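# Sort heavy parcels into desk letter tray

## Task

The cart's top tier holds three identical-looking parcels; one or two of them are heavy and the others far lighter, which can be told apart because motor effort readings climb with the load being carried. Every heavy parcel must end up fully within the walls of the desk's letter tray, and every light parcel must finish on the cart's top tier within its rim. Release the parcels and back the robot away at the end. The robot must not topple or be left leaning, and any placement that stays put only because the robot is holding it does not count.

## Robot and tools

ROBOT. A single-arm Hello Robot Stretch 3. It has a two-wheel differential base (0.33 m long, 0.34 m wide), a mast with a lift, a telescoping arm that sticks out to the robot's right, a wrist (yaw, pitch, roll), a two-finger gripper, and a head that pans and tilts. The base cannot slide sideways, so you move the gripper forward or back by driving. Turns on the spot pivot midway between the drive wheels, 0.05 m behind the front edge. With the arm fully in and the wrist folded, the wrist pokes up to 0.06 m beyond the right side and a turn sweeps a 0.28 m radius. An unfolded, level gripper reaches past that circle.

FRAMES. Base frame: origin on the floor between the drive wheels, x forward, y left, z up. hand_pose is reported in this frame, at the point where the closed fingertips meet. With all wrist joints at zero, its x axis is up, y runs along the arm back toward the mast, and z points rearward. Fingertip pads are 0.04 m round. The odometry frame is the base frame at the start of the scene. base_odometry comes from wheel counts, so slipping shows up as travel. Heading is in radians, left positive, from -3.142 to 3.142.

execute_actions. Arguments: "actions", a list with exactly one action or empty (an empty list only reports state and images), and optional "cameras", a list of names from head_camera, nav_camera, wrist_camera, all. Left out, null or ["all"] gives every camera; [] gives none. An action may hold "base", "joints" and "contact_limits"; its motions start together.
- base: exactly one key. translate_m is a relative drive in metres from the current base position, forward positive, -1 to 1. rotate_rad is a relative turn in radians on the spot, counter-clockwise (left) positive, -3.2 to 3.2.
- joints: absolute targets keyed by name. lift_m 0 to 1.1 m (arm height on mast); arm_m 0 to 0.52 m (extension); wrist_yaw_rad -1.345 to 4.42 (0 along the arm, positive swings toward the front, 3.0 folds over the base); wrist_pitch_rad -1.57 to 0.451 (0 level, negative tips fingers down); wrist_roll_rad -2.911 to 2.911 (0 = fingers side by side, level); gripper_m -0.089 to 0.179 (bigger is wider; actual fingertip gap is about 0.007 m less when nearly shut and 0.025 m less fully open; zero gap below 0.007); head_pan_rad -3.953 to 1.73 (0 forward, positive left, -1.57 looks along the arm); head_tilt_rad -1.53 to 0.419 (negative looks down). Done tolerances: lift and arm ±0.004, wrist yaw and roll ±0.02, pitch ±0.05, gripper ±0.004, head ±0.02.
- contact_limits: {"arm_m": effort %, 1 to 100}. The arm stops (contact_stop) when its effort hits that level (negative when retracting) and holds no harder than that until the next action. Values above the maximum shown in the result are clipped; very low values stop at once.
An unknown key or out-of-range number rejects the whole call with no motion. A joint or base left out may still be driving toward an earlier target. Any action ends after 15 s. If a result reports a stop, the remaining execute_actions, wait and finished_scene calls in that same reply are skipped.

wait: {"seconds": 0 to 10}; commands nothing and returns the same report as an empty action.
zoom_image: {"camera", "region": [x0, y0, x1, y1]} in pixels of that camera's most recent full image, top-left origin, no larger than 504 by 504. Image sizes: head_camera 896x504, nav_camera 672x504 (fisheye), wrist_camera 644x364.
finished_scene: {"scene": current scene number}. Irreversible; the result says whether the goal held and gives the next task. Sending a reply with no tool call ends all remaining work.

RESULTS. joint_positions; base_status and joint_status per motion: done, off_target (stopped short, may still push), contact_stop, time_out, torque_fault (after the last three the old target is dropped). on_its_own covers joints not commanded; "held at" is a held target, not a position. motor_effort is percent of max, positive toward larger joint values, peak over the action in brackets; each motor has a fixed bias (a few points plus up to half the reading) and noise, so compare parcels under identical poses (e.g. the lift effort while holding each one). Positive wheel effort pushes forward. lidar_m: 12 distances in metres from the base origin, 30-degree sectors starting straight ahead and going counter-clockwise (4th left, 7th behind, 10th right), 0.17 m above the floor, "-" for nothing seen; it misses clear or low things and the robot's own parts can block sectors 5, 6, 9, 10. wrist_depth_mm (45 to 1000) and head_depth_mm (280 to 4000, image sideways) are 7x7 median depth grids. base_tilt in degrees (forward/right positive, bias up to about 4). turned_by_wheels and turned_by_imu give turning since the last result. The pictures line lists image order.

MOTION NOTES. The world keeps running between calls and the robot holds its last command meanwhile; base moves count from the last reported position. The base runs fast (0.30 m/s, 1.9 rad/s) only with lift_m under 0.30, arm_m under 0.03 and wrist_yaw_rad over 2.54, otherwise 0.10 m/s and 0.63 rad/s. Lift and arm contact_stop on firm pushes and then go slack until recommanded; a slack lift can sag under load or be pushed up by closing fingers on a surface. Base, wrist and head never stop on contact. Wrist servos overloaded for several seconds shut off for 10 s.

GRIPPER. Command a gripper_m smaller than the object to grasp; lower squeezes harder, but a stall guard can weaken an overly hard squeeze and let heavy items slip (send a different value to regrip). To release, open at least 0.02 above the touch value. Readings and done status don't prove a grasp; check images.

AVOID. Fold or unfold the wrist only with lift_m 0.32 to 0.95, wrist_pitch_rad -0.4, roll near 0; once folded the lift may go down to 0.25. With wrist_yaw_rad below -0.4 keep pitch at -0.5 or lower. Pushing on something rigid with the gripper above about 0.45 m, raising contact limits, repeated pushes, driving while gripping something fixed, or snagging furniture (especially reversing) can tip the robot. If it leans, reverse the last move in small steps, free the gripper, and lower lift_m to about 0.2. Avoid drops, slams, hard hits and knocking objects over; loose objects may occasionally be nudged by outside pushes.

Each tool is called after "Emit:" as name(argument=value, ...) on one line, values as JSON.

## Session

Emit:
execute_actions(actions=[])

Scene clock: 0.00 s.
base_odometry: x=+0.000 y=+0.000 heading=+0.000 (m, m, rad; odometry frame)
turned_by_wheels: +0.000 (rad since the last result)
turned_by_imu: +0.000 (rad since the last result)
base_tilt: forward=-1.0 right=+1.9 (deg)
lidar_m: 2.14 2.03 1.61 1.92 1.82 1.86 1.77 1.46 1.77 2.34 1.95 1.99
head_depth_mm: 1713 2464 2765 2705 2713 2652 2479 / 1719 2460 2739 2774 2711 2779 2432 / 1735 2481 2548 2515 2528 2509 2405 / 1765 2313 2342 2345 2348 2327 2280 / 1768 2183 2178 2179 2175 2163 2153 / 1776 2068 2066 2070 2069 2081 2067 / 1793 1939 1959 1920 1935 1966 1930
base_status: not commanded
joint_positions: lift_m=+0.579 arm_m=+0.001 wrist_yaw_rad=+2.995 wrist_pitch_rad=-0.460 wrist_roll_rad=-0.004 gripper_m=+0.037 head_pan_rad=-0.015 head_tilt_rad=-0.022
joint_status: not commanded
motor_effort: left_wheel=+0 right_wheel=-1 lift_m=+34 arm_m=-1 wrist_yaw_rad=+1 wrist_pitch_rad=+5 wrist_roll_rad=+1 gripper_m=+0 head_pan_rad=+1 head_tilt_rad=+2 (%)
hand_pose: x=+0.0107 y=+0.0709 z=+0.5821 quat_wxyz=(+0.211, +0.697, +0.111, +0.677) (m; base frame)
wrist_depth_mm: - - - - - - - / - - - - - - - / - - - - - - - / - - - - - - - / - 962 - 971 958 906 905 / 823 838 - 818 - 776 797 / 733 719 - 714 716 710 715
pictures: head_camera (sideways: a quarter turn clockwise sets it upright), nav_camera (sideways: a quarter turn counterclockwise sets it upright), wrist_camera
Images, in order (width x height): head_camera 896x504, nav_camera 672x504, wrist_camera 644x364.

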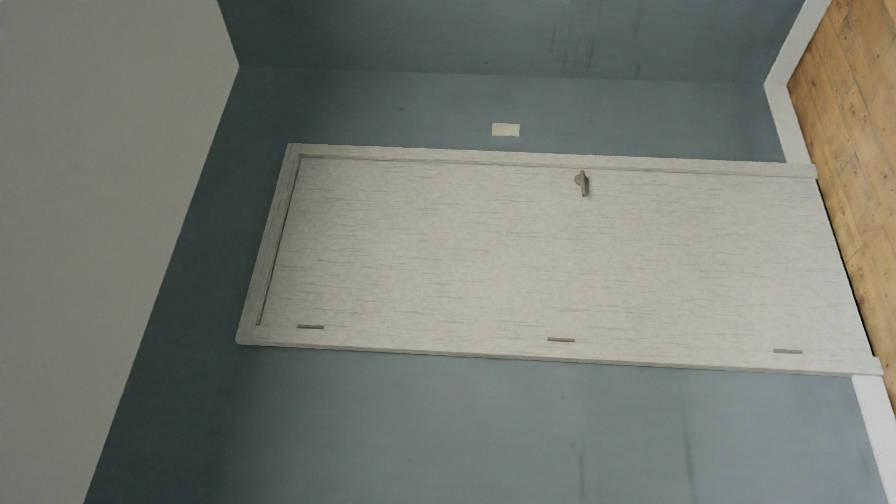

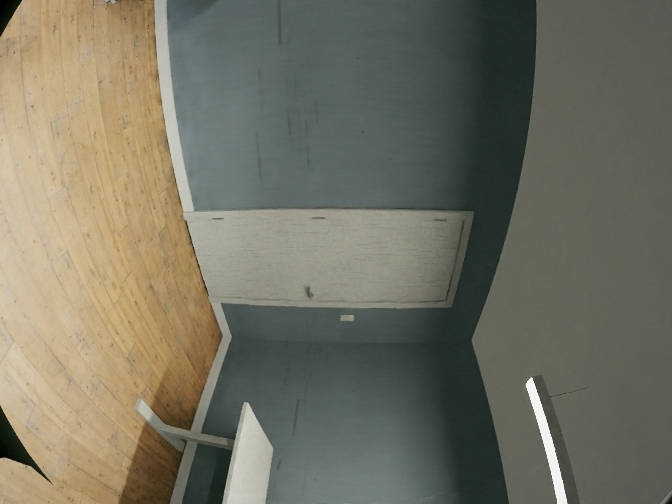

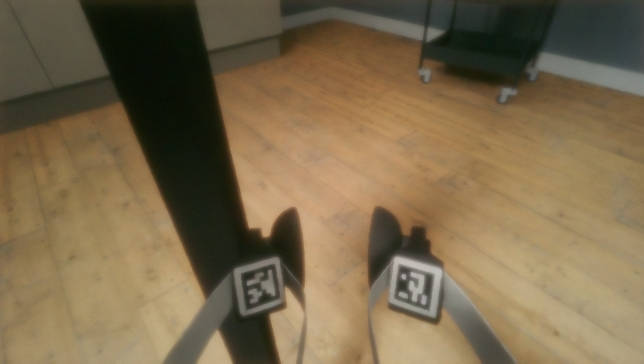

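Emit:
execute_actions(actions=[{"base":{"rotate_rad":1.4},"joints":{"head_pan_rad":-0.3,"head_tilt_rad":-0.6,"lift_m":0.29,"wrist_pitch_rad":-0.4}}], cameras=["head_camera"])

Scene clock: 7.90 s.
base_odometry: x=+0.000 y=+0.000 heading=+1.400 (m, m, rad; odometry frame)
turned_by_wheels: +1.400 (rad since the last result)
turned_by_imu: +1.420 (rad since the last result)
base_tilt: forward=-1.0 right=+1.9 (deg)
lidar_m: 1.70 1.82 1.83 1.78 1.72 1.72 2.07 1.95 1.99 2.28 2.04 1.60
head_depth_mm: 1693 1817 1964 2132 1944 1565 1291 / 1787 1926 2049 2251 1927 1538 1279 / 1873 2028 1942 2002 1878 1533 1282 / 2005 2161 2056 2042 1885 1532 1273 / 2125 2323 2561 2484 1890 1502 1254 / 2279 2492 2731 2437 1854 1513 1257 / 2395 2673 2918 2431 1853 1502 1246
base_status: done
joint_positions: lift_m=+0.290 arm_m=+0.001 wrist_yaw_rad=+2.995 wrist_pitch_rad=-0.421 wrist_roll_rad=-0.004 gripper_m=+0.037 head_pan_rad=-0.293 head_tilt_rad=-0.593
joint_status: all done
motor_effort: left_wheel=-2(5) right_wheel=+1(3) lift_m=+30(32) arm_m=-1(1) wrist_yaw_rad=+1(1) wrist_pitch_rad=+8(8) wrist_roll_rad=+1(0) gripper_m=+0(0) head_pan_rad=-3(21) head_tilt_rad=-5(48) (%)
hand_pose: x=+0.0115 y=+0.0759 z=+0.3022 quat_wxyz=(+0.198, +0.699, +0.097, +0.681) (m; base frame)
wrist_depth_mm: - - - - - - - / - - - - - - - / 979 957 920 892 866 905 845 / 772 753 727 709 714 703 693 / 615 609 - 592 610 578 563 / 519 506 - 525 - 497 492 / 458 - - - 433 427 432
pictures: head_camera (sideways: a quarter turn clockwise sets it upright)
Images, in order (width x height): head_camera 896x504.

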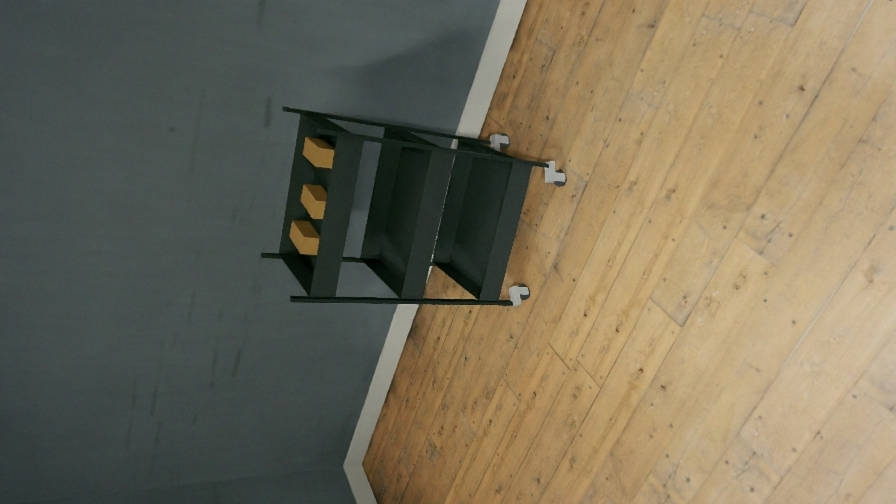

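Emit:
execute_actions(actions=[{"base":{"rotate_rad":-0.11}}], cameras=[])

Emit:
execute_actions(actions=[{"base":{"translate_m":1.0},"joints":{"head_pan_rad":-0.55,"head_tilt_rad":-0.8}}], cameras=["head_camera"])

Emit:
execute_actions(actions=[{"base":{"translate_m":0.44},"joints":{"lift_m":0.93}}], cameras=["nav_camera"])

Scene clock: 14.37 s.
base_odometry: x=+0.000 y=+0.000 heading=+1.290 (m, m, rad; odometry frame)
turned_by_wheels: -0.110 (rad since the last result)
turned_by_imu: -0.112 (rad since the last result)
base_tilt: forward=-1.0 right=+1.9 (deg)
lidar_m: 1.64 1.83 1.82 1.80 1.73 1.72 1.94 1.95 2.00 2.42 2.05 1.60
head_depth_mm: 1655 1778 1922 2089 1955 1545 1295 / 1716 1843 2036 2193 1938 1538 1281 / 1821 1956 2081 2251 1912 1525 1274 / 1881 2054 2022 2047 1897 1519 1276 / 1966 2133 1959 2015 1888 1519 1263 / 2063 2269 2530 2342 1868 1502 1263 / 2160 2402 2630 2432 1841 1493 1253
base_status: done
joint_positions: lift_m=+0.290 arm_m=+0.001 wrist_yaw_rad=+2.995 wrist_pitch_rad=-0.421 wrist_roll_rad=-0.004 gripper_m=+0.037 head_pan_rad=-0.293 head_tilt_rad=-0.593
joint_status: not commanded
motor_effort: left_wheel=+2(6) right_wheel=-2(5) lift_m=+30(30) arm_m=-1(1) wrist_yaw_rad=+1(1) wrist_pitch_rad=+8(8) wrist_roll_rad=+0(0) gripper_m=+0(0) head_pan_rad=-2(2) head_tilt_rad=-4(5) (%)
hand_pose: x=+0.0115 y=+0.0759 z=+0.3022 quat_wxyz=(+0.198, +0.699, +0.097, +0.681) (m; base frame)
wrist_depth_mm: - - - - - - - / - - - - - - - / 978 958 937 904 915 870 866 / 751 714 713 728 692 716 684 / 619 604 - 580 609 569 571 / 517 517 - 527 - 501 487 / 465 - - - 436 428 430
pictures: none
No camera images: the call's "cameras" was empty. Leave "cameras" out to get every camera's image.

Scene clock: 19.47 s.
base_odometry: x=+0.277 y=+0.961 heading=+1.290 (m, m, rad; odometry frame)
turned_by_wheels: +0.000 (rad since the last result)
turned_by_imu: +0.006 (rad since the last result)
base_tilt: forward=-1.0 right=+1.9 (deg)
lidar_m: 1.45 1.16 1.15 1.29 2.27 2.19 2.79 2.84 2.52 1.54 0.75 0.72
head_depth_mm: 1048 1166 1317 1518 1596 1361 1178 / 1063 1199 1294 946 1510 1341 1162 / 1085 1223 1125 1032 1188 1291 1167 / 1118 1245 1128 993 1183 1305 1158 / 1140 1285 1100 1020 1174 1299 1148 / 1155 1323 1461 1009 1442 1300 1144 / 1193 1348 1551 1760 1541 1303 1143
base_status: done
joint_positions: lift_m=+0.290 arm_m=+0.001 wrist_yaw_rad=+2.995 wrist_pitch_rad=-0.420 wrist_roll_rad=-0.004 gripper_m=+0.037 head_pan_rad=-0.543 head_tilt_rad=-0.791
joint_status: all done
motor_effort: left_wheel=+2(8) right_wheel=-2(4) lift_m=+30(30) arm_m=-1(1) wrist_yaw_rad=+1(1) wrist_pitch_rad=+8(8) wrist_roll_rad=+0(0) gripper_m=+0(0) head_pan_rad=-3(19) head_tilt_rad=-6(30) (%)
hand_pose: x=+0.0115 y=+0.0760 z=+0.3023 quat_wxyz=(+0.198, +0.699, +0.097, +0.681) (m; base frame)
wrist_depth_mm: - - - - - - 863 / - - - - - - 970 / 965 993 943 882 905 874 851 / 759 732 725 728 702 688 694 / 615 605 - 588 616 571 579 / 523 513 - 537 - 507 492 / 458 - - - 436 434 432
pictures: head_camera (sideways: a quarter turn clockwise sets it upright)
Images, in order (width x height): head_camera 896x504.

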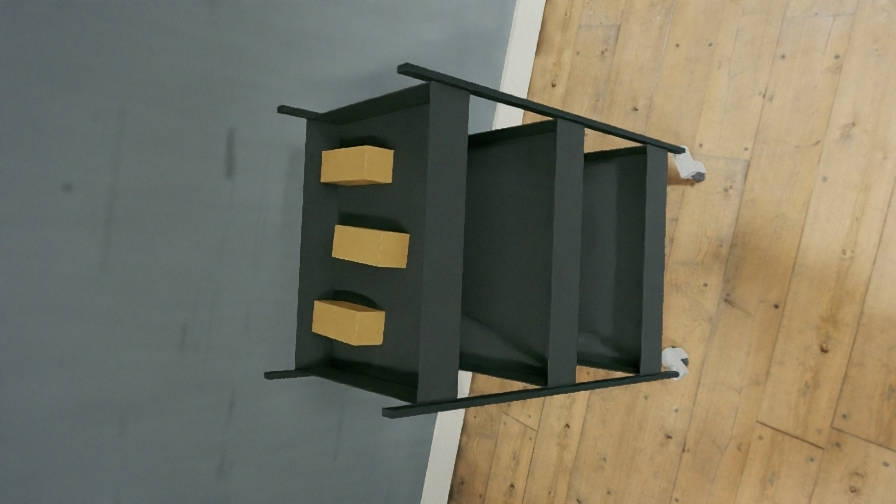

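Scene clock: 26.13 s.
base_odometry: x=+0.399 y=+1.384 heading=+1.290 (m, m, rad; odometry frame)
turned_by_wheels: +0.000 (rad since the last result)
turned_by_imu: +0.002 (rad since the last result)
base_tilt: forward=-1.0 right=+1.9 (deg)
lidar_m: 1.09 0.86 0.86 0.97 1.59 2.57 3.17 2.83 2.12 0.48 0.35 0.33
head_depth_mm: 771 863 973 1058 730 675 864 / 788 882 1003 1089 773 670 856 / 803 906 1030 1119 743 680 854 / 826 927 1059 1186 1031 1196 998 / 839 951 1085 1269 1480 1316 1145 / 861 975 1116 1321 1511 1314 1142 / 880 1001 1153 1370 1535 1299 1142
base_status: done
joint_positions: lift_m=+0.930 arm_m=+0.001 wrist_yaw_rad=+2.995 wrist_pitch_rad=-0.420 wrist_roll_rad=-0.004 gripper_m=+0.037 head_pan_rad=-0.543 head_tilt_rad=-0.791
joint_status: all done
motor_effort: left_wheel=+0(7) right_wheel=-1(5) lift_m=+38(40) arm_m=-1(1) wrist_yaw_rad=+0(1) wrist_pitch_rad=+7(7) wrist_roll_rad=+0(0) gripper_m=+0(0) head_pan_rad=-3(3) head_tilt_rad=-7(7) (%)
hand_pose: x=+0.0115 y=+0.0761 z=+0.9421 quat_wxyz=(+0.198, +0.699, +0.097, +0.681) (m; base frame)
wrist_depth_mm: - - - - 865 777 694 / - - - - 929 833 764 / - - - - - 847 - / - - - - - 921 - / - - - - - - - / - - - - - - - / - - - - - - -
pictures: nav_camera (sideways: a quarter turn counterclockwise sets it upright)
Images, in order (width x height): nav_camera 672x504.

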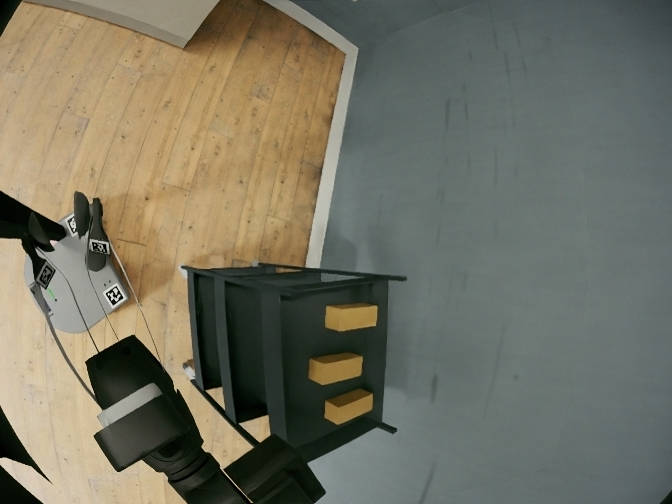

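The cart got nudged; turn a bit more.

Emit:
execute_actions(actions=[{"base":{"rotate_rad":0.95},"joints":{"head_pan_rad":-1.6,"head_tilt_rad":-0.95,"wrist_yaw_rad":0,"arm_m":0.15}}], cameras=[])

Emit:
execute_actions(actions=[{"joints":{"wrist_pitch_rad":-1.4,"arm_m":0.33,"lift_m":0.95,"gripper_m":0.09}}], cameras=["wrist_camera","head_camera"])

Scene clock: 33.23 s.
base_odometry: x=+0.399 y=+1.384 heading=+2.240 (m, m, rad; odometry frame)
turned_by_wheels: +0.950 (rad since the last result)
turned_by_imu: +0.963 (rad since the last result)
base_tilt: forward=-1.0 right=+1.9 (deg)
lidar_m: 0.86 0.93 1.40 2.49 3.01 3.23 2.56 0.53 0.36 0.33 1.04 1.47
head_depth_mm: 818 - - 785 727 1075 1127 / 824 - - 754 724 1057 1122 / 838 925 - 765 719 1021 1118 / 849 940 - 794 713 1094 1120 / 861 998 1193 1464 1412 1231 1100 / 875 1019 1213 1488 1395 1236 1096 / 887 1037 1231 1500 1386 1219 1092
base_status: done
joint_positions: lift_m=+0.930 arm_m=+0.150 wrist_yaw_rad=+0.003 wrist_pitch_rad=-0.420 wrist_roll_rad=-0.004 gripper_m=+0.037 head_pan_rad=-1.593 head_tilt_rad=-0.939
joint_status: all done
motor_effort: left_wheel=-1(5) right_wheel=+1(3) lift_m=+38(38) arm_m=+3(4) wrist_yaw_rad=-2(3) wrist_pitch_rad=+7(7) wrist_roll_rad=+0(0) gripper_m=+1(0) head_pan_rad=-2(33) head_tilt_rad=-8(29) (%)
hand_pose: x=-0.0208 y=-0.5187 z=+0.9421 quat_wxyz=(+0.694, +0.149, -0.689, -0.146) (m; base frame)
wrist_depth_mm: 593 578 554 525 511 495 471 / 664 635 606 576 553 530 509 / 733 693 676 635 599 587 549 / 845 783 754 713 670 631 608 / 943 874 829 762 728 685 664 / - - - 427 - 437 428 / - - - 419 379 396 376
pictures: none
No camera images: the call's "cameras" was empty. Leave "cameras" out to get every camera's image.

Scene clock: 35.80 s.
base_odometry: x=+0.399 y=+1.384 heading=+2.240 (m, m, rad; odometry frame)
turned_by_wheels: +0.000 (rad since the last result)
turned_by_imu: +0.000 (rad since the last result)
base_tilt: forward=-1.0 right=+1.9 (deg)
lidar_m: 0.86 0.93 1.40 2.49 3.02 3.25 2.56 0.53 0.36 0.33 1.04 1.47
head_depth_mm: - - 1055 793 727 1079 1119 / - 974 1066 768 721 1053 1117 / - 1003 1105 767 718 1022 1112 / 848 968 970 798 702 1090 1118 / 860 999 1173 1457 1405 1236 1100 / 870 1016 1215 1490 1400 1232 1103 / 887 1029 1235 1497 1386 1218 1095
base_status: not commanded
joint_positions: lift_m=+0.950 arm_m=+0.330 wrist_yaw_rad=+0.002 wrist_pitch_rad=-1.397 wrist_roll_rad=-0.004 gripper_m=+0.090 head_pan_rad=-1.593 head_tilt_rad=-0.939
joint_status: all done
motor_effort: left_wheel=-2(1) right_wheel=+1(1) lift_m=+38(40) arm_m=+3(4) wrist_yaw_rad=-1(2) wrist_pitch_rad=-1(7) wrist_roll_rad=+0(0) gripper_m=+1(83) head_pan_rad=-3(3) head_tilt_rad=-8(7) (%)
hand_pose: x=-0.0216 y=-0.4949 z=+0.8320 quat_wxyz=(+0.543, +0.456, -0.539, -0.454) (m; base frame)
wrist_depth_mm: - - - 326 301 323 317 / - - 946 326 275 323 316 / - - 966 326 275 314 270 / - - - 328 325 313 271 / - - - 332 328 321 322 / - - - 333 334 318 325 / - - - 335 329 329 323
pictures: head_camera (sideways: a quarter turn clockwise sets it upright), wrist_camera
Images, in order (width x height): head_camera 896x504, wrist_camera 644x364.

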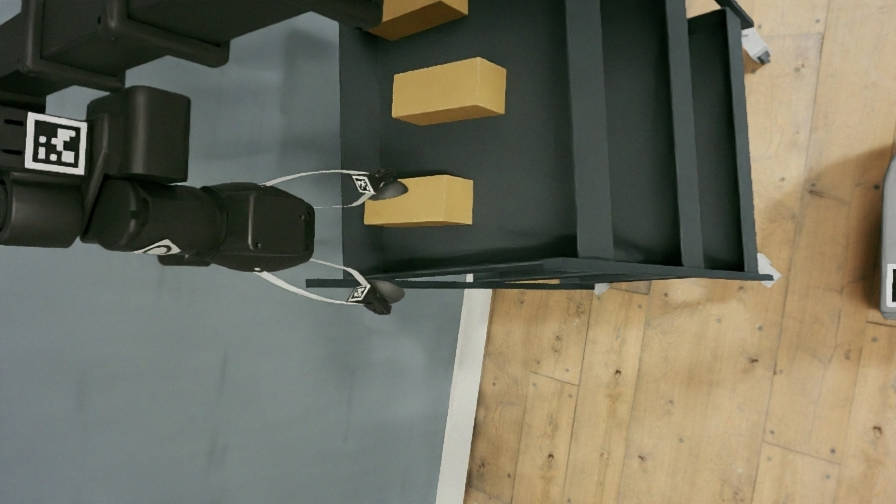

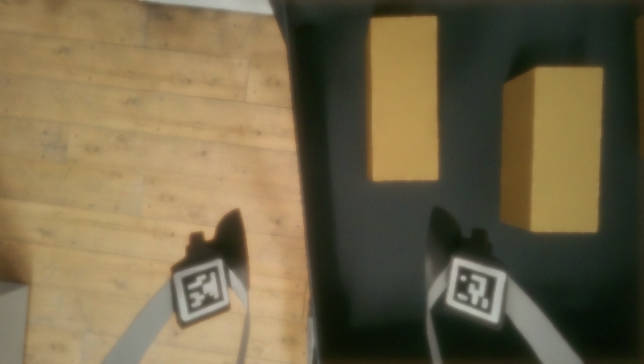

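Emit:
execute_actions(actions=[{"base":{"translate_m":-0.06},"joints":{"arm_m":0.424,"lift_m":0.865}}], cameras=["wrist_camera"])

Emit:
execute_actions(actions=[{"joints":{"lift_m":0.803}}], cameras=[])

Emit:
execute_actions(actions=[{"joints":{"gripper_m":0.0}}], cameras=[])

Emit:
execute_actions(actions=[{"joints":{"lift_m":0.82}}], cameras=["wrist_camera"])

Scene clock: 45.00 s.
base_odometry: x=+0.436 y=+1.337 heading=+2.240 (m, m, rad; odometry frame)
turned_by_wheels: +0.000 (rad since the last result)
turned_by_imu: -0.001 (rad since the last result)
base_tilt: forward=-1.0 right=+2.0 (deg)
lidar_m: 0.92 0.99 1.49 2.51 3.03 3.20 2.54 0.53 0.37 0.33 1.04 1.53
head_depth_mm: 810 909 - - - 1121 1121 / 805 - 884 771 725 1085 1120 / 800 - 1063 773 718 1044 1110 / 831 968 972 765 713 1026 1114 / 852 993 1142 831 727 1111 1096 / 870 1004 1195 1484 1404 1230 1096 / 878 1020 1226 1492 1392 1217 1092
base_status: done
joint_positions: lift_m=+0.865 arm_m=+0.424 wrist_yaw_rad=+0.002 wrist_pitch_rad=-1.399 wrist_roll_rad=-0.004 gripper_m=+0.090 head_pan_rad=-1.593 head_tilt_rad=-0.939
joint_status: all done
motor_effort: left_wheel=-2(5) right_wheel=+2(3) lift_m=+30(34) arm_m=+3(4) wrist_yaw_rad=-1(1) wrist_pitch_rad=-1(1) wrist_roll_rad=+0(0) gripper_m=+0(0) head_pan_rad=-3(3) head_tilt_rad=-7(8) (%)
hand_pose: x=-0.0216 y=-0.5886 z=+0.7473 quat_wxyz=(+0.543, +0.457, -0.539, -0.454) (m; base frame)
wrist_depth_mm: 866 923 823 826 760 663 590 / 921 177 224 220 215 236 235 / 953 892 246 192 244 240 237 / 941 879 248 195 243 241 241 / 955 919 251 193 245 193 192 / 948 930 250 195 245 193 190 / 980 943 251 196 248 211 218
pictures: wrist_camera
Images, in order (width x height): wrist_camera 644x364.

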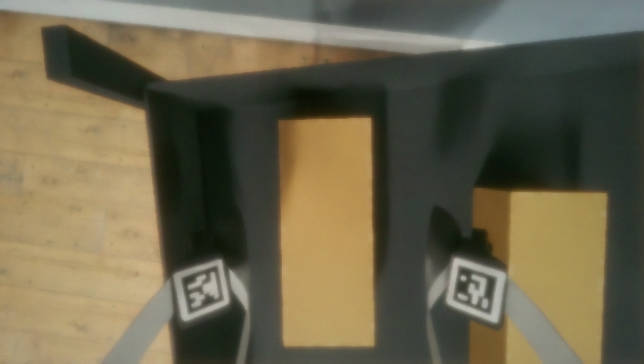

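Scene clock: 46.40 s.
base_odometry: x=+0.436 y=+1.337 heading=+2.240 (m, m, rad; odometry frame)
turned_by_wheels: +0.000 (rad since the last result)
turned_by_imu: +0.000 (rad since the last result)
base_tilt: forward=-1.0 right=+1.9 (deg)
lidar_m: 0.92 0.99 1.49 2.51 3.04 3.18 2.54 0.53 0.37 0.33 1.04 1.53
head_depth_mm: 810 932 1036 803 - - - / 822 907 - 743 721 1080 1123 / 831 - 877 773 716 1044 1114 / 844 952 - 763 714 1020 1110 / 857 987 1151 827 726 1116 1104 / 867 1005 1199 1477 1398 1230 1097 / 877 1019 1221 1483 1382 1221 1090
base_status: not commanded
joint_positions: lift_m=+0.803 arm_m=+0.424 wrist_yaw_rad=+0.002 wrist_pitch_rad=-1.399 wrist_roll_rad=-0.004 gripper_m=+0.090 head_pan_rad=-1.593 head_tilt_rad=-0.939
joint_status: all done
motor_effort: left_wheel=-2(2) right_wheel=+1(2) lift_m=+30(30) arm_m=+3(4) wrist_yaw_rad=-1(1) wrist_pitch_rad=-1(1) wrist_roll_rad=+0(0) gripper_m=+1(0) head_pan_rad=-3(2) head_tilt_rad=-7(9) (%)
hand_pose: x=-0.0216 y=-0.5886 z=+0.6853 quat_wxyz=(+0.543, +0.457, -0.539, -0.454) (m; base frame)
wrist_depth_mm: 835 780 132 131 133 142 151 / 134 151 172 174 181 179 178 / 492 168 185 131 180 179 178 / 868 163 186 131 182 180 180 / 871 160 134 133 182 181 129 / 868 147 187 133 184 169 130 / 887 145 190 134 185 184 130
pictures: none
No camera images: the call's "cameras" was empty. Leave "cameras" out to get every camera's image.

Scene clock: 47.80 s.
base_odometry: x=+0.436 y=+1.337 heading=+2.240 (m, m, rad; odometry frame)
turned_by_wheels: +0.000 (rad since the last result)
turned_by_imu: +0.000 (rad since the last result)
base_tilt: forward=-1.0 right=+1.9 (deg)
lidar_m: 0.92 0.99 1.49 2.50 3.03 3.18 2.54 0.53 0.37 0.33 1.04 1.53
head_depth_mm: 812 931 1028 805 - - - / 817 904 - 745 720 1074 1118 / 831 - 878 773 717 1040 1118 / 845 945 974 762 712 1024 1113 / 853 989 1140 830 725 1119 1107 / 867 1011 1201 1487 1404 1226 1097 / 881 1022 1220 1507 1389 1223 1097
base_status: not commanded
joint_positions: lift_m=+0.803 arm_m=+0.424 wrist_yaw_rad=+0.002 wrist_pitch_rad=-1.399 wrist_roll_rad=-0.004 gripper_m=+0.001 head_pan_rad=-1.593 head_tilt_rad=-0.939
joint_status: all done
motor_effort: left_wheel=-1(2) right_wheel=+1(1) lift_m=+31(31) arm_m=+3(3) wrist_yaw_rad=-1(1) wrist_pitch_rad=-1(1) wrist_roll_rad=+0(0) gripper_m=-20(96) head_pan_rad=-2(2) head_tilt_rad=-8(8) (%)
hand_pose: x=-0.0216 y=-0.5886 z=+0.6853 quat_wxyz=(+0.543, +0.457, -0.539, -0.454) (m; base frame)
wrist_depth_mm: 815 748 132 130 132 142 151 / 133 150 175 174 181 179 177 / 499 168 184 129 180 180 177 / 852 165 185 129 180 181 178 / 860 160 187 129 129 182 129 / 870 157 - 130 129 181 129 / 879 145 189 131 184 184 131
pictures: none
No camera images: the call's "cameras" was empty. Leave "cameras" out to get every camera's image.

Scene clock: 48.67 s.
base_odometry: x=+0.436 y=+1.337 heading=+2.240 (m, m, rad; odometry frame)
turned_by_wheels: +0.000 (rad since the last result)
turned_by_imu: +0.000 (rad since the last result)
base_tilt: forward=-1.0 right=+1.9 (deg)
lidar_m: 0.92 0.99 1.49 2.51 3.03 3.21 2.55 0.53 0.37 0.33 1.04 1.53
head_depth_mm: 810 928 1025 - - - - / 823 - - 754 721 1070 1118 / 829 - 1064 771 718 1042 1111 / 846 968 856 751 714 1020 1108 / 858 986 1144 829 726 1116 1101 / 864 1008 1202 1490 1402 1232 1099 / 876 1019 1227 1505 1391 1214 1094
base_status: not commanded
joint_positions: lift_m=+0.820 arm_m=+0.424 wrist_yaw_rad=+0.002 wrist_pitch_rad=-1.399 wrist_roll_rad=-0.004 gripper_m=+0.001 head_pan_rad=-1.593 head_tilt_rad=-0.939
joint_status: all done
motor_effort: left_wheel=-2(1) right_wheel=+1(1) lift_m=+40(42) arm_m=+3(4) wrist_yaw_rad=-1(1) wrist_pitch_rad=-1(1) wrist_roll_rad=+1(0) gripper_m=-20(20) head_pan_rad=-2(2) head_tilt_rad=-8(7) (%)
hand_pose: x=-0.0216 y=-0.5886 z=+0.7019 quat_wxyz=(+0.543, +0.457, -0.539, -0.454) (m; base frame)
wrist_depth_mm: 840 864 760 695 152 149 152 / 864 151 175 175 195 195 193 / 875 168 200 128 197 197 195 / 865 164 202 129 198 196 195 / 888 162 204 129 128 196 145 / 899 166 - 130 130 181 146 / 877 153 205 130 201 200 147
pictures: wrist_camera
Images, in order (width x height): wrist_camera 644x364.

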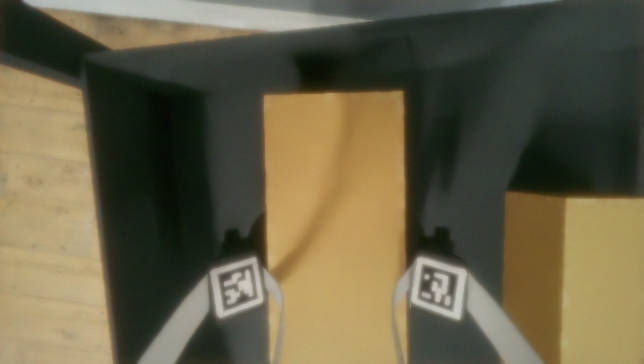

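Probably light.

Emit:
execute_actions(actions=[{"joints":{"lift_m":0.803}}], cameras=[])

Emit:
execute_actions(actions=[{"joints":{"gripper_m":0.09}}], cameras=[])

Emit:
execute_actions(actions=[{"joints":{"lift_m":0.865}}], cameras=[])

Emit:
execute_actions(actions=[{"base":{"translate_m":-0.121},"joints":{"arm_m":0.385}}], cameras=["wrist_camera"])

Emit:
execute_actions(actions=[{"joints":{"lift_m":0.803}}], cameras=[])

Emit:
execute_actions(actions=[{"joints":{"gripper_m":0.0}}], cameras=[])

Emit:
execute_actions(actions=[{"joints":{"lift_m":0.82}}], cameras=["wrist_camera"])

Scene clock: 64.40 s.
base_odometry: x=+0.436 y=+1.337 heading=+2.240 (m, m, rad; odometry frame)
turned_by_wheels: +0.000 (rad since the last result)
turned_by_imu: -0.001 (rad since the last result)
base_tilt: forward=-1.0 right=+1.9 (deg)
lidar_m: 0.92 0.99 1.49 2.51 3.04 3.19 2.54 0.53 0.36 0.33 1.04 1.53
head_depth_mm: 806 934 1031 809 - - - / 820 903 - 745 720 1078 1119 / 833 - 878 774 718 1043 1122 / 842 946 969 758 714 1025 1123 / 853 986 1141 832 724 1113 1106 / 864 1003 1201 1485 1406 1233 1095 / 874 1022 1223 1498 1382 1228 1094
base_status: not commanded
joint_positions: lift_m=+0.803 arm_m=+0.424 wrist_yaw_rad=+0.002 wrist_pitch_rad=-1.399 wrist_roll_rad=-0.004 gripper_m=+0.001 head_pan_rad=-1.593 head_tilt_rad=-0.939
joint_status: all done
motor_effort: left_wheel=-2(1) right_wheel=+1(1) lift_m=+31(37) arm_m=+3(3) wrist_yaw_rad=-1(1) wrist_pitch_rad=+0(1) wrist_roll_rad=+0(1) gripper_m=-20(20) head_pan_rad=-3(3) head_tilt_rad=-7(8) (%)
hand_pose: x=-0.0216 y=-0.5885 z=+0.6852 quat_wxyz=(+0.543, +0.457, -0.539, -0.454) (m; base frame)
wrist_depth_mm: 795 773 132 130 132 141 152 / 134 152 174 174 180 178 177 / 497 168 185 129 180 180 178 / 851 163 187 129 182 181 178 / 881 160 185 130 129 181 129 / 871 156 - 130 129 182 130 / 871 144 188 131 184 183 130
pictures: none
No camera images: the call's "cameras" was empty. Leave "cameras" out to get every camera's image.

Scene clock: 65.80 s.
base_odometry: x=+0.436 y=+1.337 heading=+2.240 (m, m, rad; odometry frame)
turned_by_wheels: +0.000 (rad since the last result)
turned_by_imu: +0.000 (rad since the last result)
base_tilt: forward=-1.0 right=+1.9 (deg)
lidar_m: 0.92 0.99 1.49 2.51 3.05 3.18 2.55 0.53 0.37 0.33 1.04 1.53
head_depth_mm: 812 933 1030 807 - - - / 819 905 - 743 719 1082 1116 / 832 - 878 772 719 1045 1121 / 840 944 - 762 714 1019 1120 / 854 985 1141 827 726 1115 1105 / 866 1008 1202 1464 1397 1231 1096 / 877 1022 1218 1494 1392 1225 1095
base_status: not commanded
joint_positions: lift_m=+0.803 arm_m=+0.424 wrist_yaw_rad=+0.002 wrist_pitch_rad=-1.399 wrist_roll_rad=-0.004 gripper_m=+0.090 head_pan_rad=-1.593 head_tilt_rad=-0.939
joint_status: all done
motor_effort: left_wheel=-1(1) right_wheel=+1(1) lift_m=+31(31) arm_m=+3(3) wrist_yaw_rad=-1(1) wrist_pitch_rad=-1(1) wrist_roll_rad=+0(0) gripper_m=+0(83) head_pan_rad=-2(2) head_tilt_rad=-8(7) (%)
hand_pose: x=-0.0216 y=-0.5885 z=+0.6852 quat_wxyz=(+0.543, +0.457, -0.539, -0.454) (m; base frame)
wrist_depth_mm: 833 767 132 131 133 142 152 / 134 152 176 175 181 179 177 / 498 168 185 132 180 181 179 / 861 164 185 132 183 181 178 / 877 159 187 133 132 180 129 / 868 147 187 135 133 169 130 / 872 144 189 134 184 183 130
pictures: none
No camera images: the call's "cameras" was empty. Leave "cameras" out to get every camera's image.

Scene clock: 67.20 s.
base_odometry: x=+0.436 y=+1.337 heading=+2.240 (m, m, rad; odometry frame)
turned_by_wheels: +0.000 (rad since the last result)
turned_by_imu: +0.000 (rad since the last result)
base_tilt: forward=-1.0 right=+2.0 (deg)
lidar_m: 0.92 0.99 1.48 2.51 3.03 3.21 2.55 0.53 0.36 0.33 1.03 1.52
head_depth_mm: 814 906 - - - 1122 1124 / 804 - 885 772 723 1079 1118 / 801 - 1063 770 717 1046 1111 / 830 971 871 765 713 1024 1117 / 853 988 1142 830 726 1111 1105 / 866 1005 1203 1488 1400 1232 1105 / 877 1024 1214 1500 1405 1224 1089
base_status: not commanded
joint_positions: lift_m=+0.865 arm_m=+0.424 wrist_yaw_rad=+0.002 wrist_pitch_rad=-1.399 wrist_roll_rad=-0.004 gripper_m=+0.090 head_pan_rad=-1.593 head_tilt_rad=-0.939
joint_status: all done
motor_effort: left_wheel=-2(1) right_wheel=+1(1) lift_m=+38(40) arm_m=+3(3) wrist_yaw_rad=-1(1) wrist_pitch_rad=-1(1) wrist_roll_rad=+0(0) gripper_m=+1(0) head_pan_rad=-2(2) head_tilt_rad=-8(8) (%)
hand_pose: x=-0.0216 y=-0.5885 z=+0.7470 quat_wxyz=(+0.543, +0.457, -0.539, -0.454) (m; base frame)
wrist_depth_mm: 866 901 864 796 757 670 614 / 887 178 222 221 216 239 234 / 919 901 246 192 241 240 236 / 914 922 249 194 246 240 238 / 940 931 247 195 244 194 191 / 983 924 248 196 244 192 192 / 932 933 249 197 246 210 217
pictures: none
No camera images: the call's "cameras" was empty. Leave "cameras" out to get every camera's image.

Scene clock: 69.70 s.
base_odometry: x=+0.511 y=+1.242 heading=+2.240 (m, m, rad; odometry frame)
turned_by_wheels: +0.000 (rad since the last result)
turned_by_imu: -0.001 (rad since the last result)
base_tilt: forward=-1.0 right=+2.0 (deg)
lidar_m: 1.04 1.12 1.68 2.54 3.03 3.08 2.51 1.20 0.38 0.35 0.36 1.53
head_depth_mm: 796 895 - - - 1266 1124 / 794 - 1022 786 736 1122 1120 / 802 - 960 783 731 1104 1113 / 823 942 871 752 715 1049 1120 / 839 974 1077 770 709 1023 1107 / 855 992 1091 770 706 960 1099 / 863 1005 1208 1456 1309 1213 1090
base_status: done
joint_positions: lift_m=+0.865 arm_m=+0.385 wrist_yaw_rad=+0.002 wrist_pitch_rad=-1.399 wrist_roll_rad=-0.004 gripper_m=+0.090 head_pan_rad=-1.593 head_tilt_rad=-0.939
joint_status: all done
motor_effort: left_wheel=-2(4) right_wheel=+1(2) lift_m=+38(38) arm_m=-4(5) wrist_yaw_rad=-1(1) wrist_pitch_rad=-1(1) wrist_roll_rad=+0(1) gripper_m=+1(0) head_pan_rad=-3(2) head_tilt_rad=-7(9) (%)
hand_pose: x=-0.0216 y=-0.5504 z=+0.7470 quat_wxyz=(+0.543, +0.457, -0.539, -0.454) (m; base frame)
wrist_depth_mm: 208 215 228 240 239 228 230 / 250 195 245 244 240 196 188 / 250 198 247 193 242 199 189 / 251 199 247 193 244 204 189 / 247 199 250 194 246 215 190 / 253 253 250 196 244 243 243 / 248 254 250 198 245 244 242
pictures: wrist_camera
Images, in order (width x height): wrist_camera 644x364.

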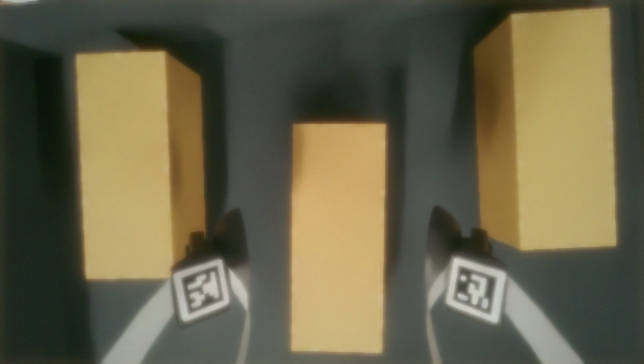

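Scene clock: 71.10 s.
base_odometry: x=+0.511 y=+1.242 heading=+2.240 (m, m, rad; odometry frame)
turned_by_wheels: +0.000 (rad since the last result)
turned_by_imu: +0.000 (rad since the last result)
base_tilt: forward=-1.0 right=+1.9 (deg)
lidar_m: 1.04 1.12 1.69 2.54 3.06 3.09 2.50 1.20 0.38 0.35 0.36 1.53
head_depth_mm: 797 915 1053 1263 - - - / 806 897 - 770 895 1108 1116 / 819 895 867 783 731 1097 1106 / 831 940 1061 749 711 1053 1113 / 840 977 1069 764 709 1017 1109 / 854 990 1089 773 707 960 1094 / 865 1009 1199 1451 1310 1217 1087
base_status: not commanded
joint_positions: lift_m=+0.803 arm_m=+0.385 wrist_yaw_rad=+0.002 wrist_pitch_rad=-1.399 wrist_roll_rad=-0.004 gripper_m=+0.090 head_pan_rad=-1.593 head_tilt_rad=-0.939
joint_status: all done
motor_effort: left_wheel=-1(1) right_wheel=+1(1) lift_m=+30(35) arm_m=-4(4) wrist_yaw_rad=-1(1) wrist_pitch_rad=-1(1) wrist_roll_rad=+0(0) gripper_m=+0(0) head_pan_rad=-3(3) head_tilt_rad=-8(8) (%)
hand_pose: x=-0.0216 y=-0.5504 z=+0.6853 quat_wxyz=(+0.543, +0.457, -0.539, -0.454) (m; base frame)
wrist_depth_mm: 134 186 184 181 179 178 129 / 135 168 184 183 180 179 129 / 135 166 184 131 180 180 130 / 137 165 186 133 181 180 132 / 137 165 187 134 133 180 134 / 138 153 187 135 132 182 181 / 193 191 189 134 185 183 181
pictures: none
No camera images: the call's "cameras" was empty. Leave "cameras" out to get every camera's image.

Scene clock: 72.50 s.
base_odometry: x=+0.511 y=+1.242 heading=+2.240 (m, m, rad; odometry frame)
turned_by_wheels: +0.000 (rad since the last result)
turned_by_imu: +0.000 (rad since the last result)
base_tilt: forward=-1.0 right=+1.9 (deg)
lidar_m: 1.04 1.12 1.68 2.54 3.04 3.10 2.51 1.20 0.38 0.35 0.36 1.54
head_depth_mm: 798 920 1056 1260 - - - / 809 895 - 766 895 1098 1115 / 819 892 851 785 730 1100 1120 / 831 929 - 747 713 1047 1114 / 842 970 1075 769 709 1017 1107 / 855 993 1097 769 704 957 1096 / 864 1011 1200 1450 1314 1220 1097
base_status: not commanded
joint_positions: lift_m=+0.803 arm_m=+0.385 wrist_yaw_rad=+0.002 wrist_pitch_rad=-1.401 wrist_roll_rad=-0.004 gripper_m=+0.001 head_pan_rad=-1.593 head_tilt_rad=-0.939
joint_status: all done
motor_effort: left_wheel=-2(2) right_wheel=+2(2) lift_m=+35(35) arm_m=-4(4) wrist_yaw_rad=-1(1) wrist_pitch_rad=+0(1) wrist_roll_rad=+0(0) gripper_m=-21(98) head_pan_rad=-2(2) head_tilt_rad=-7(8) (%)
hand_pose: x=-0.0216 y=-0.5500 z=+0.6851 quat_wxyz=(+0.542, +0.457, -0.539, -0.455) (m; base frame)
wrist_depth_mm: 133 183 183 181 179 177 128 / 133 166 183 182 180 179 129 / 135 166 184 129 180 179 131 / 135 167 185 129 180 180 132 / 136 164 186 130 130 181 133 / 137 164 - 130 129 181 181 / 192 189 189 132 184 183 182
pictures: none
No camera images: the call's "cameras" was empty. Leave "cameras" out to get every camera's image.

Scene clock: 73.37 s.
base_odometry: x=+0.511 y=+1.242 heading=+2.240 (m, m, rad; odometry frame)
turned_by_wheels: +0.000 (rad since the last result)
turned_by_imu: +0.000 (rad since the last result)
base_tilt: forward=-1.0 right=+2.0 (deg)
lidar_m: 1.04 1.12 1.68 2.54 3.05 3.10 2.51 1.20 0.38 0.35 0.36 1.53
head_depth_mm: 796 915 1051 - - - - / 811 884 - 774 893 1116 1119 / 817 - 865 785 732 1105 1115 / 828 931 - 736 714 1052 1118 / 842 977 1074 771 710 1015 1111 / 855 988 1089 769 706 960 1095 / 866 1004 1206 1459 1311 1218 1095
base_status: not commanded
joint_positions: lift_m=+0.820 arm_m=+0.385 wrist_yaw_rad=+0.002 wrist_pitch_rad=-1.402 wrist_roll_rad=-0.004 gripper_m=+0.001 head_pan_rad=-1.593 head_tilt_rad=-0.939
joint_status: all done
motor_effort: left_wheel=-2(2) right_wheel=+2(2) lift_m=+44(44) arm_m=-4(4) wrist_yaw_rad=-1(1) wrist_pitch_rad=+0(0) wrist_roll_rad=+0(0) gripper_m=-20(20) head_pan_rad=-2(3) head_tilt_rad=-8(8) (%)
hand_pose: x=-0.0216 y=-0.5498 z=+0.7017 quat_wxyz=(+0.542, +0.458, -0.538, -0.455) (m; base frame)
wrist_depth_mm: 150 193 199 196 196 191 142 / 151 167 200 197 196 193 143 / 151 167 200 128 196 194 143 / 151 165 201 129 197 196 144 / 153 164 203 130 129 197 145 / 154 163 - 130 129 198 197 / 209 208 206 131 200 200 199
pictures: wrist_camera
Images, in order (width x height): wrist_camera 644x364.

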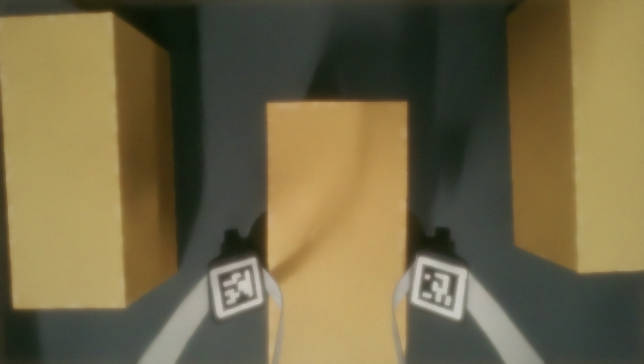

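Heavy. Closing alone reveals weight. Test the third.

Emit:
execute_actions(actions=[{"joints":{"lift_m":0.802}}], cameras=[])

Emit:
execute_actions(actions=[{"joints":{"gripper_m":0.09}}], cameras=[])

Emit:
execute_actions(actions=[{"joints":{"lift_m":0.865}}], cameras=[])

Emit:
execute_actions(actions=[{"base":{"translate_m":-0.124},"joints":{"arm_m":0.445}}], cameras=["wrist_camera"])

Emit:
execute_actions(actions=[{"joints":{"lift_m":0.803}}], cameras=[])

Emit:
execute_actions(actions=[{"joints":{"gripper_m":0.0}}], cameras=["wrist_camera"])

Scene clock: 81.40 s.
base_odometry: x=+0.511 y=+1.242 heading=+2.240 (m, m, rad; odometry frame)
turned_by_wheels: +0.000 (rad since the last result)
turned_by_imu: -0.001 (rad since the last result)
base_tilt: forward=-1.0 right=+2.0 (deg)
lidar_m: 1.04 1.12 1.69 2.54 3.04 3.09 2.51 1.20 0.38 0.35 0.36 1.53
head_depth_mm: 797 911 1053 1257 - - - / 809 896 - 766 830 1103 1109 / 816 891 845 787 729 1102 1122 / 828 934 - 745 718 1052 1118 / 837 973 1069 768 709 1018 1104 / 852 995 1089 767 707 957 1101 / 864 1000 1196 1443 1313 1222 1095
base_status: not commanded
joint_positions: lift_m=+0.802 arm_m=+0.385 wrist_yaw_rad=+0.002 wrist_pitch_rad=-1.402 wrist_roll_rad=-0.004 gripper_m=+0.001 head_pan_rad=-1.593 head_tilt_rad=-0.939
joint_status: all done
motor_effort: left_wheel=-2(2) right_wheel=+2(2) lift_m=+35(39) arm_m=-4(4) wrist_yaw_rad=-1(1) wrist_pitch_rad=+1(1) wrist_roll_rad=+0(0) gripper_m=-20(20) head_pan_rad=-3(3) head_tilt_rad=-7(7) (%)
hand_pose: x=-0.0216 y=-0.5496 z=+0.6840 quat_wxyz=(+0.542, +0.458, -0.538, -0.455) (m; base frame)
wrist_depth_mm: 132 182 182 180 178 175 127 / 133 166 183 180 178 177 129 / 133 166 183 128 178 179 130 / 134 165 184 129 180 179 132 / 135 164 186 130 129 181 134 / 135 164 - 130 129 180 178 / 190 190 187 131 182 182 179
pictures: none
No camera images: the call's "cameras" was empty. Leave "cameras" out to get every camera's image.

Scene clock: 82.80 s.
base_odometry: x=+0.511 y=+1.242 heading=+2.240 (m, m, rad; odometry frame)
turned_by_wheels: +0.000 (rad since the last result)
turned_by_imu: +0.000 (rad since the last result)
base_tilt: forward=-1.1 right=+1.9 (deg)
lidar_m: 1.04 1.12 1.69 2.53 3.04 3.10 2.50 1.20 0.38 0.35 0.36 1.53
head_depth_mm: 795 918 1055 1263 - - - / 809 895 - 769 832 1104 1123 / 817 893 846 783 731 1102 1111 / 826 934 1059 744 713 1050 1114 / 844 973 1069 768 709 1018 1110 / 852 993 1093 770 704 961 1101 / 859 1005 1201 1450 1315 1221 1096
base_status: not commanded
joint_positions: lift_m=+0.802 arm_m=+0.385 wrist_yaw_rad=+0.002 wrist_pitch_rad=-1.403 wrist_roll_rad=-0.004 gripper_m=+0.090 head_pan_rad=-1.593 head_tilt_rad=-0.939
joint_status: all done
motor_effort: left_wheel=-2(2) right_wheel=+2(2) lift_m=+35(36) arm_m=-4(4) wrist_yaw_rad=-1(1) wrist_pitch_rad=+1(1) wrist_roll_rad=+0(0) gripper_m=+0(82) head_pan_rad=-2(2) head_tilt_rad=-8(7) (%)
hand_pose: x=-0.0216 y=-0.5493 z=+0.6840 quat_wxyz=(+0.542, +0.458, -0.538, -0.455) (m; base frame)
wrist_depth_mm: 132 183 181 180 178 176 128 / 133 167 182 182 179 178 130 / 134 166 184 130 178 179 130 / 135 165 184 131 180 179 132 / 135 165 186 132 131 180 134 / 137 153 186 132 132 180 180 / 192 190 187 133 182 183 181
pictures: none
No camera images: the call's "cameras" was empty. Leave "cameras" out to get every camera's image.

Scene clock: 84.20 s.
base_odometry: x=+0.511 y=+1.242 heading=+2.240 (m, m, rad; odometry frame)
turned_by_wheels: +0.000 (rad since the last result)
turned_by_imu: +0.000 (rad since the last result)
base_tilt: forward=-1.0 right=+1.9 (deg)
lidar_m: 1.04 1.13 1.68 2.53 3.05 3.09 2.50 1.20 0.38 0.35 0.36 1.53
head_depth_mm: 796 898 - - - 1259 1116 / 796 - 1022 785 738 1126 1115 / 803 - 958 782 731 1099 1116 / 824 945 875 753 715 1054 1120 / 841 975 1076 768 708 1024 1102 / 849 990 1086 772 706 958 1096 / 864 1009 1206 1447 1313 1220 1097
base_status: not commanded
joint_positions: lift_m=+0.865 arm_m=+0.385 wrist_yaw_rad=+0.002 wrist_pitch_rad=-1.403 wrist_roll_rad=-0.004 gripper_m=+0.090 head_pan_rad=-1.593 head_tilt_rad=-0.939
joint_status: all done
motor_effort: left_wheel=-2(2) right_wheel=+2(2) lift_m=+38(41) arm_m=-4(4) wrist_yaw_rad=-1(1) wrist_pitch_rad=+1(1) wrist_roll_rad=+0(0) gripper_m=+0(0) head_pan_rad=-2(3) head_tilt_rad=-7(8) (%)
hand_pose: x=-0.0216 y=-0.5495 z=+0.7469 quat_wxyz=(+0.542, +0.458, -0.538, -0.455) (m; base frame)
wrist_depth_mm: 209 218 228 241 238 230 231 / 249 196 246 243 242 199 187 / 250 197 246 194 240 198 188 / 251 197 248 194 244 205 188 / 246 198 247 195 245 214 190 / 254 253 252 195 248 242 241 / 247 253 252 198 247 246 241
pictures: none
No camera images: the call's "cameras" was empty. Leave "cameras" out to get every camera's image.

Scene clock: 86.67 s.
base_odometry: x=+0.588 y=+1.144 heading=+2.240 (m, m, rad; odometry frame)
turned_by_wheels: +0.000 (rad since the last result)
turned_by_imu: -0.001 (rad since the last result)
base_tilt: forward=-1.0 right=+2.0 (deg)
lidar_m: 1.16 1.25 1.88 2.54 3.06 2.54 2.48 1.18 0.39 0.36 0.37 1.51
head_depth_mm: 785 880 - - - 1280 1118 / 770 - 1104 1324 1400 1253 1124 / 774 - 1046 797 722 1193 1115 / 803 938 851 767 729 1112 1120 / 828 962 1058 760 724 1081 1106 / 843 970 1073 768 709 1028 1101 / 849 986 1091 749 701 957 1091
base_status: done
joint_positions: lift_m=+0.865 arm_m=+0.445 wrist_yaw_rad=+0.002 wrist_pitch_rad=-1.402 wrist_roll_rad=-0.004 gripper_m=+0.090 head_pan_rad=-1.593 head_tilt_rad=-0.939
joint_status: all done
motor_effort: left_wheel=-1(6) right_wheel=+1(1) lift_m=+39(38) arm_m=+3(5) wrist_yaw_rad=-1(1) wrist_pitch_rad=+1(1) wrist_roll_rad=+0(0) gripper_m=+0(1) head_pan_rad=-3(3) head_tilt_rad=-8(7) (%)
hand_pose: x=-0.0216 y=-0.6087 z=+0.7469 quat_wxyz=(+0.542, +0.458, -0.538, -0.455) (m; base frame)
wrist_depth_mm: 865 807 751 710 647 171 562 / 905 225 220 216 225 720 762 / 249 248 245 193 242 859 889 / 253 251 248 194 242 886 876 / 252 200 245 193 245 567 884 / 253 200 250 196 245 868 862 / 256 202 252 249 248 223 917
pictures: wrist_camera
Images, in order (width x height): wrist_camera 644x364.

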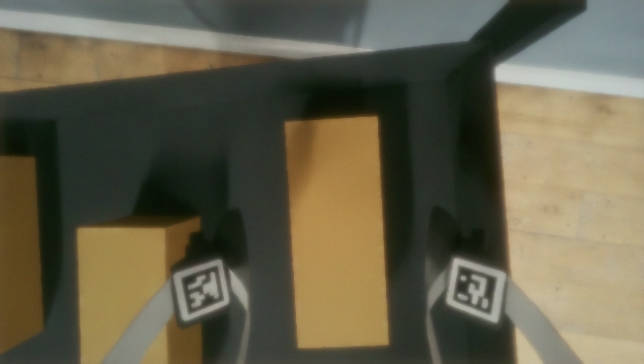

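Scene clock: 88.07 s.
base_odometry: x=+0.588 y=+1.144 heading=+2.240 (m, m, rad; odometry frame)
turned_by_wheels: +0.000 (rad since the last result)
turned_by_imu: +0.000 (rad since the last result)
base_tilt: forward=-1.0 right=+1.9 (deg)
lidar_m: 1.16 1.26 1.88 2.55 3.06 2.54 2.47 1.18 0.39 0.36 0.37 1.51
head_depth_mm: 784 899 1043 1219 - - - / 795 891 - 1326 1365 1248 1114 / 805 - 1044 783 723 1185 1114 / 817 927 868 765 728 1115 1119 / 825 959 1053 758 727 1092 1109 / 839 974 1079 765 706 1023 1095 / 849 988 1089 749 700 952 1094
base_status: not commanded
joint_positions: lift_m=+0.803 arm_m=+0.445 wrist_yaw_rad=+0.002 wrist_pitch_rad=-1.402 wrist_roll_rad=-0.004 gripper_m=+0.090 head_pan_rad=-1.593 head_tilt_rad=-0.939
joint_status: all done
motor_effort: left_wheel=-2(1) right_wheel=+1(1) lift_m=+30(35) arm_m=+3(3) wrist_yaw_rad=-1(1) wrist_pitch_rad=+1(1) wrist_roll_rad=+1(0) gripper_m=+0(0) head_pan_rad=-3(3) head_tilt_rad=-8(8) (%)
hand_pose: x=-0.0216 y=-0.6087 z=+0.6852 quat_wxyz=(+0.542, +0.458, -0.538, -0.455) (m; base frame)
wrist_depth_mm: 762 132 130 133 142 139 525 / 164 175 184 180 180 161 686 / 187 187 185 131 181 164 794 / 190 187 186 132 181 169 823 / 188 188 187 133 132 166 131 / 138 160 187 133 133 151 135 / 138 159 189 134 184 183 482
pictures: none
No camera images: the call's "cameras" was empty. Leave "cameras" out to get every camera's image.

Scene clock: 89.47 s.
base_odometry: x=+0.588 y=+1.144 heading=+2.240 (m, m, rad; odometry frame)
turned_by_wheels: +0.000 (rad since the last result)
turned_by_imu: +0.000 (rad since the last result)
base_tilt: forward=-1.0 right=+1.9 (deg)
lidar_m: 1.16 1.26 1.88 2.55 3.06 2.55 2.47 1.18 0.39 0.36 0.37 1.51
head_depth_mm: 780 900 1038 1226 - - - / 793 893 - 1316 1369 1252 1119 / 803 - 1043 785 724 1189 1117 / 817 928 876 762 729 1115 1118 / 826 958 1050 757 721 1092 1105 / 834 971 1074 765 707 1026 1097 / 851 989 1094 746 702 952 1094
base_status: not commanded
joint_positions: lift_m=+0.803 arm_m=+0.445 wrist_yaw_rad=+0.002 wrist_pitch_rad=-1.402 wrist_roll_rad=-0.004 gripper_m=+0.001 head_pan_rad=-1.593 head_tilt_rad=-0.939
joint_status: all done
motor_effort: left_wheel=-2(2) right_wheel=+1(2) lift_m=+31(31) arm_m=+3(3) wrist_yaw_rad=-1(1) wrist_pitch_rad=+1(1) wrist_roll_rad=+0(0) gripper_m=-20(97) head_pan_rad=-3(2) head_tilt_rad=-9(7) (%)
hand_pose: x=-0.0216 y=-0.6087 z=+0.6852 quat_wxyz=(+0.542, +0.458, -0.538, -0.455) (m; base frame)
wrist_depth_mm: 745 132 131 133 142 139 508 / 166 174 182 181 180 158 691 / 187 185 185 128 181 163 816 / 188 187 184 128 180 167 795 / 188 188 186 129 129 173 132 / 137 171 - 130 129 165 134 / 138 159 188 131 184 184 137
pictures: wrist_camera
Images, in order (width x height): wrist_camera 644x364.

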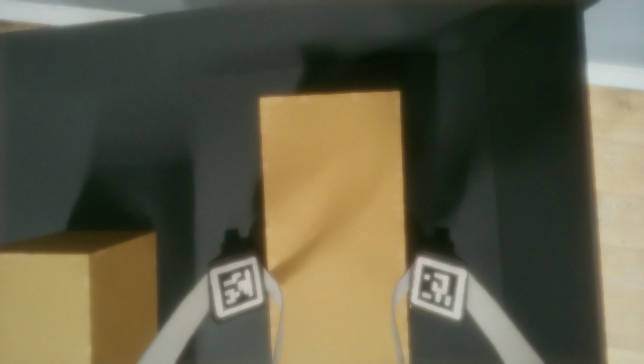

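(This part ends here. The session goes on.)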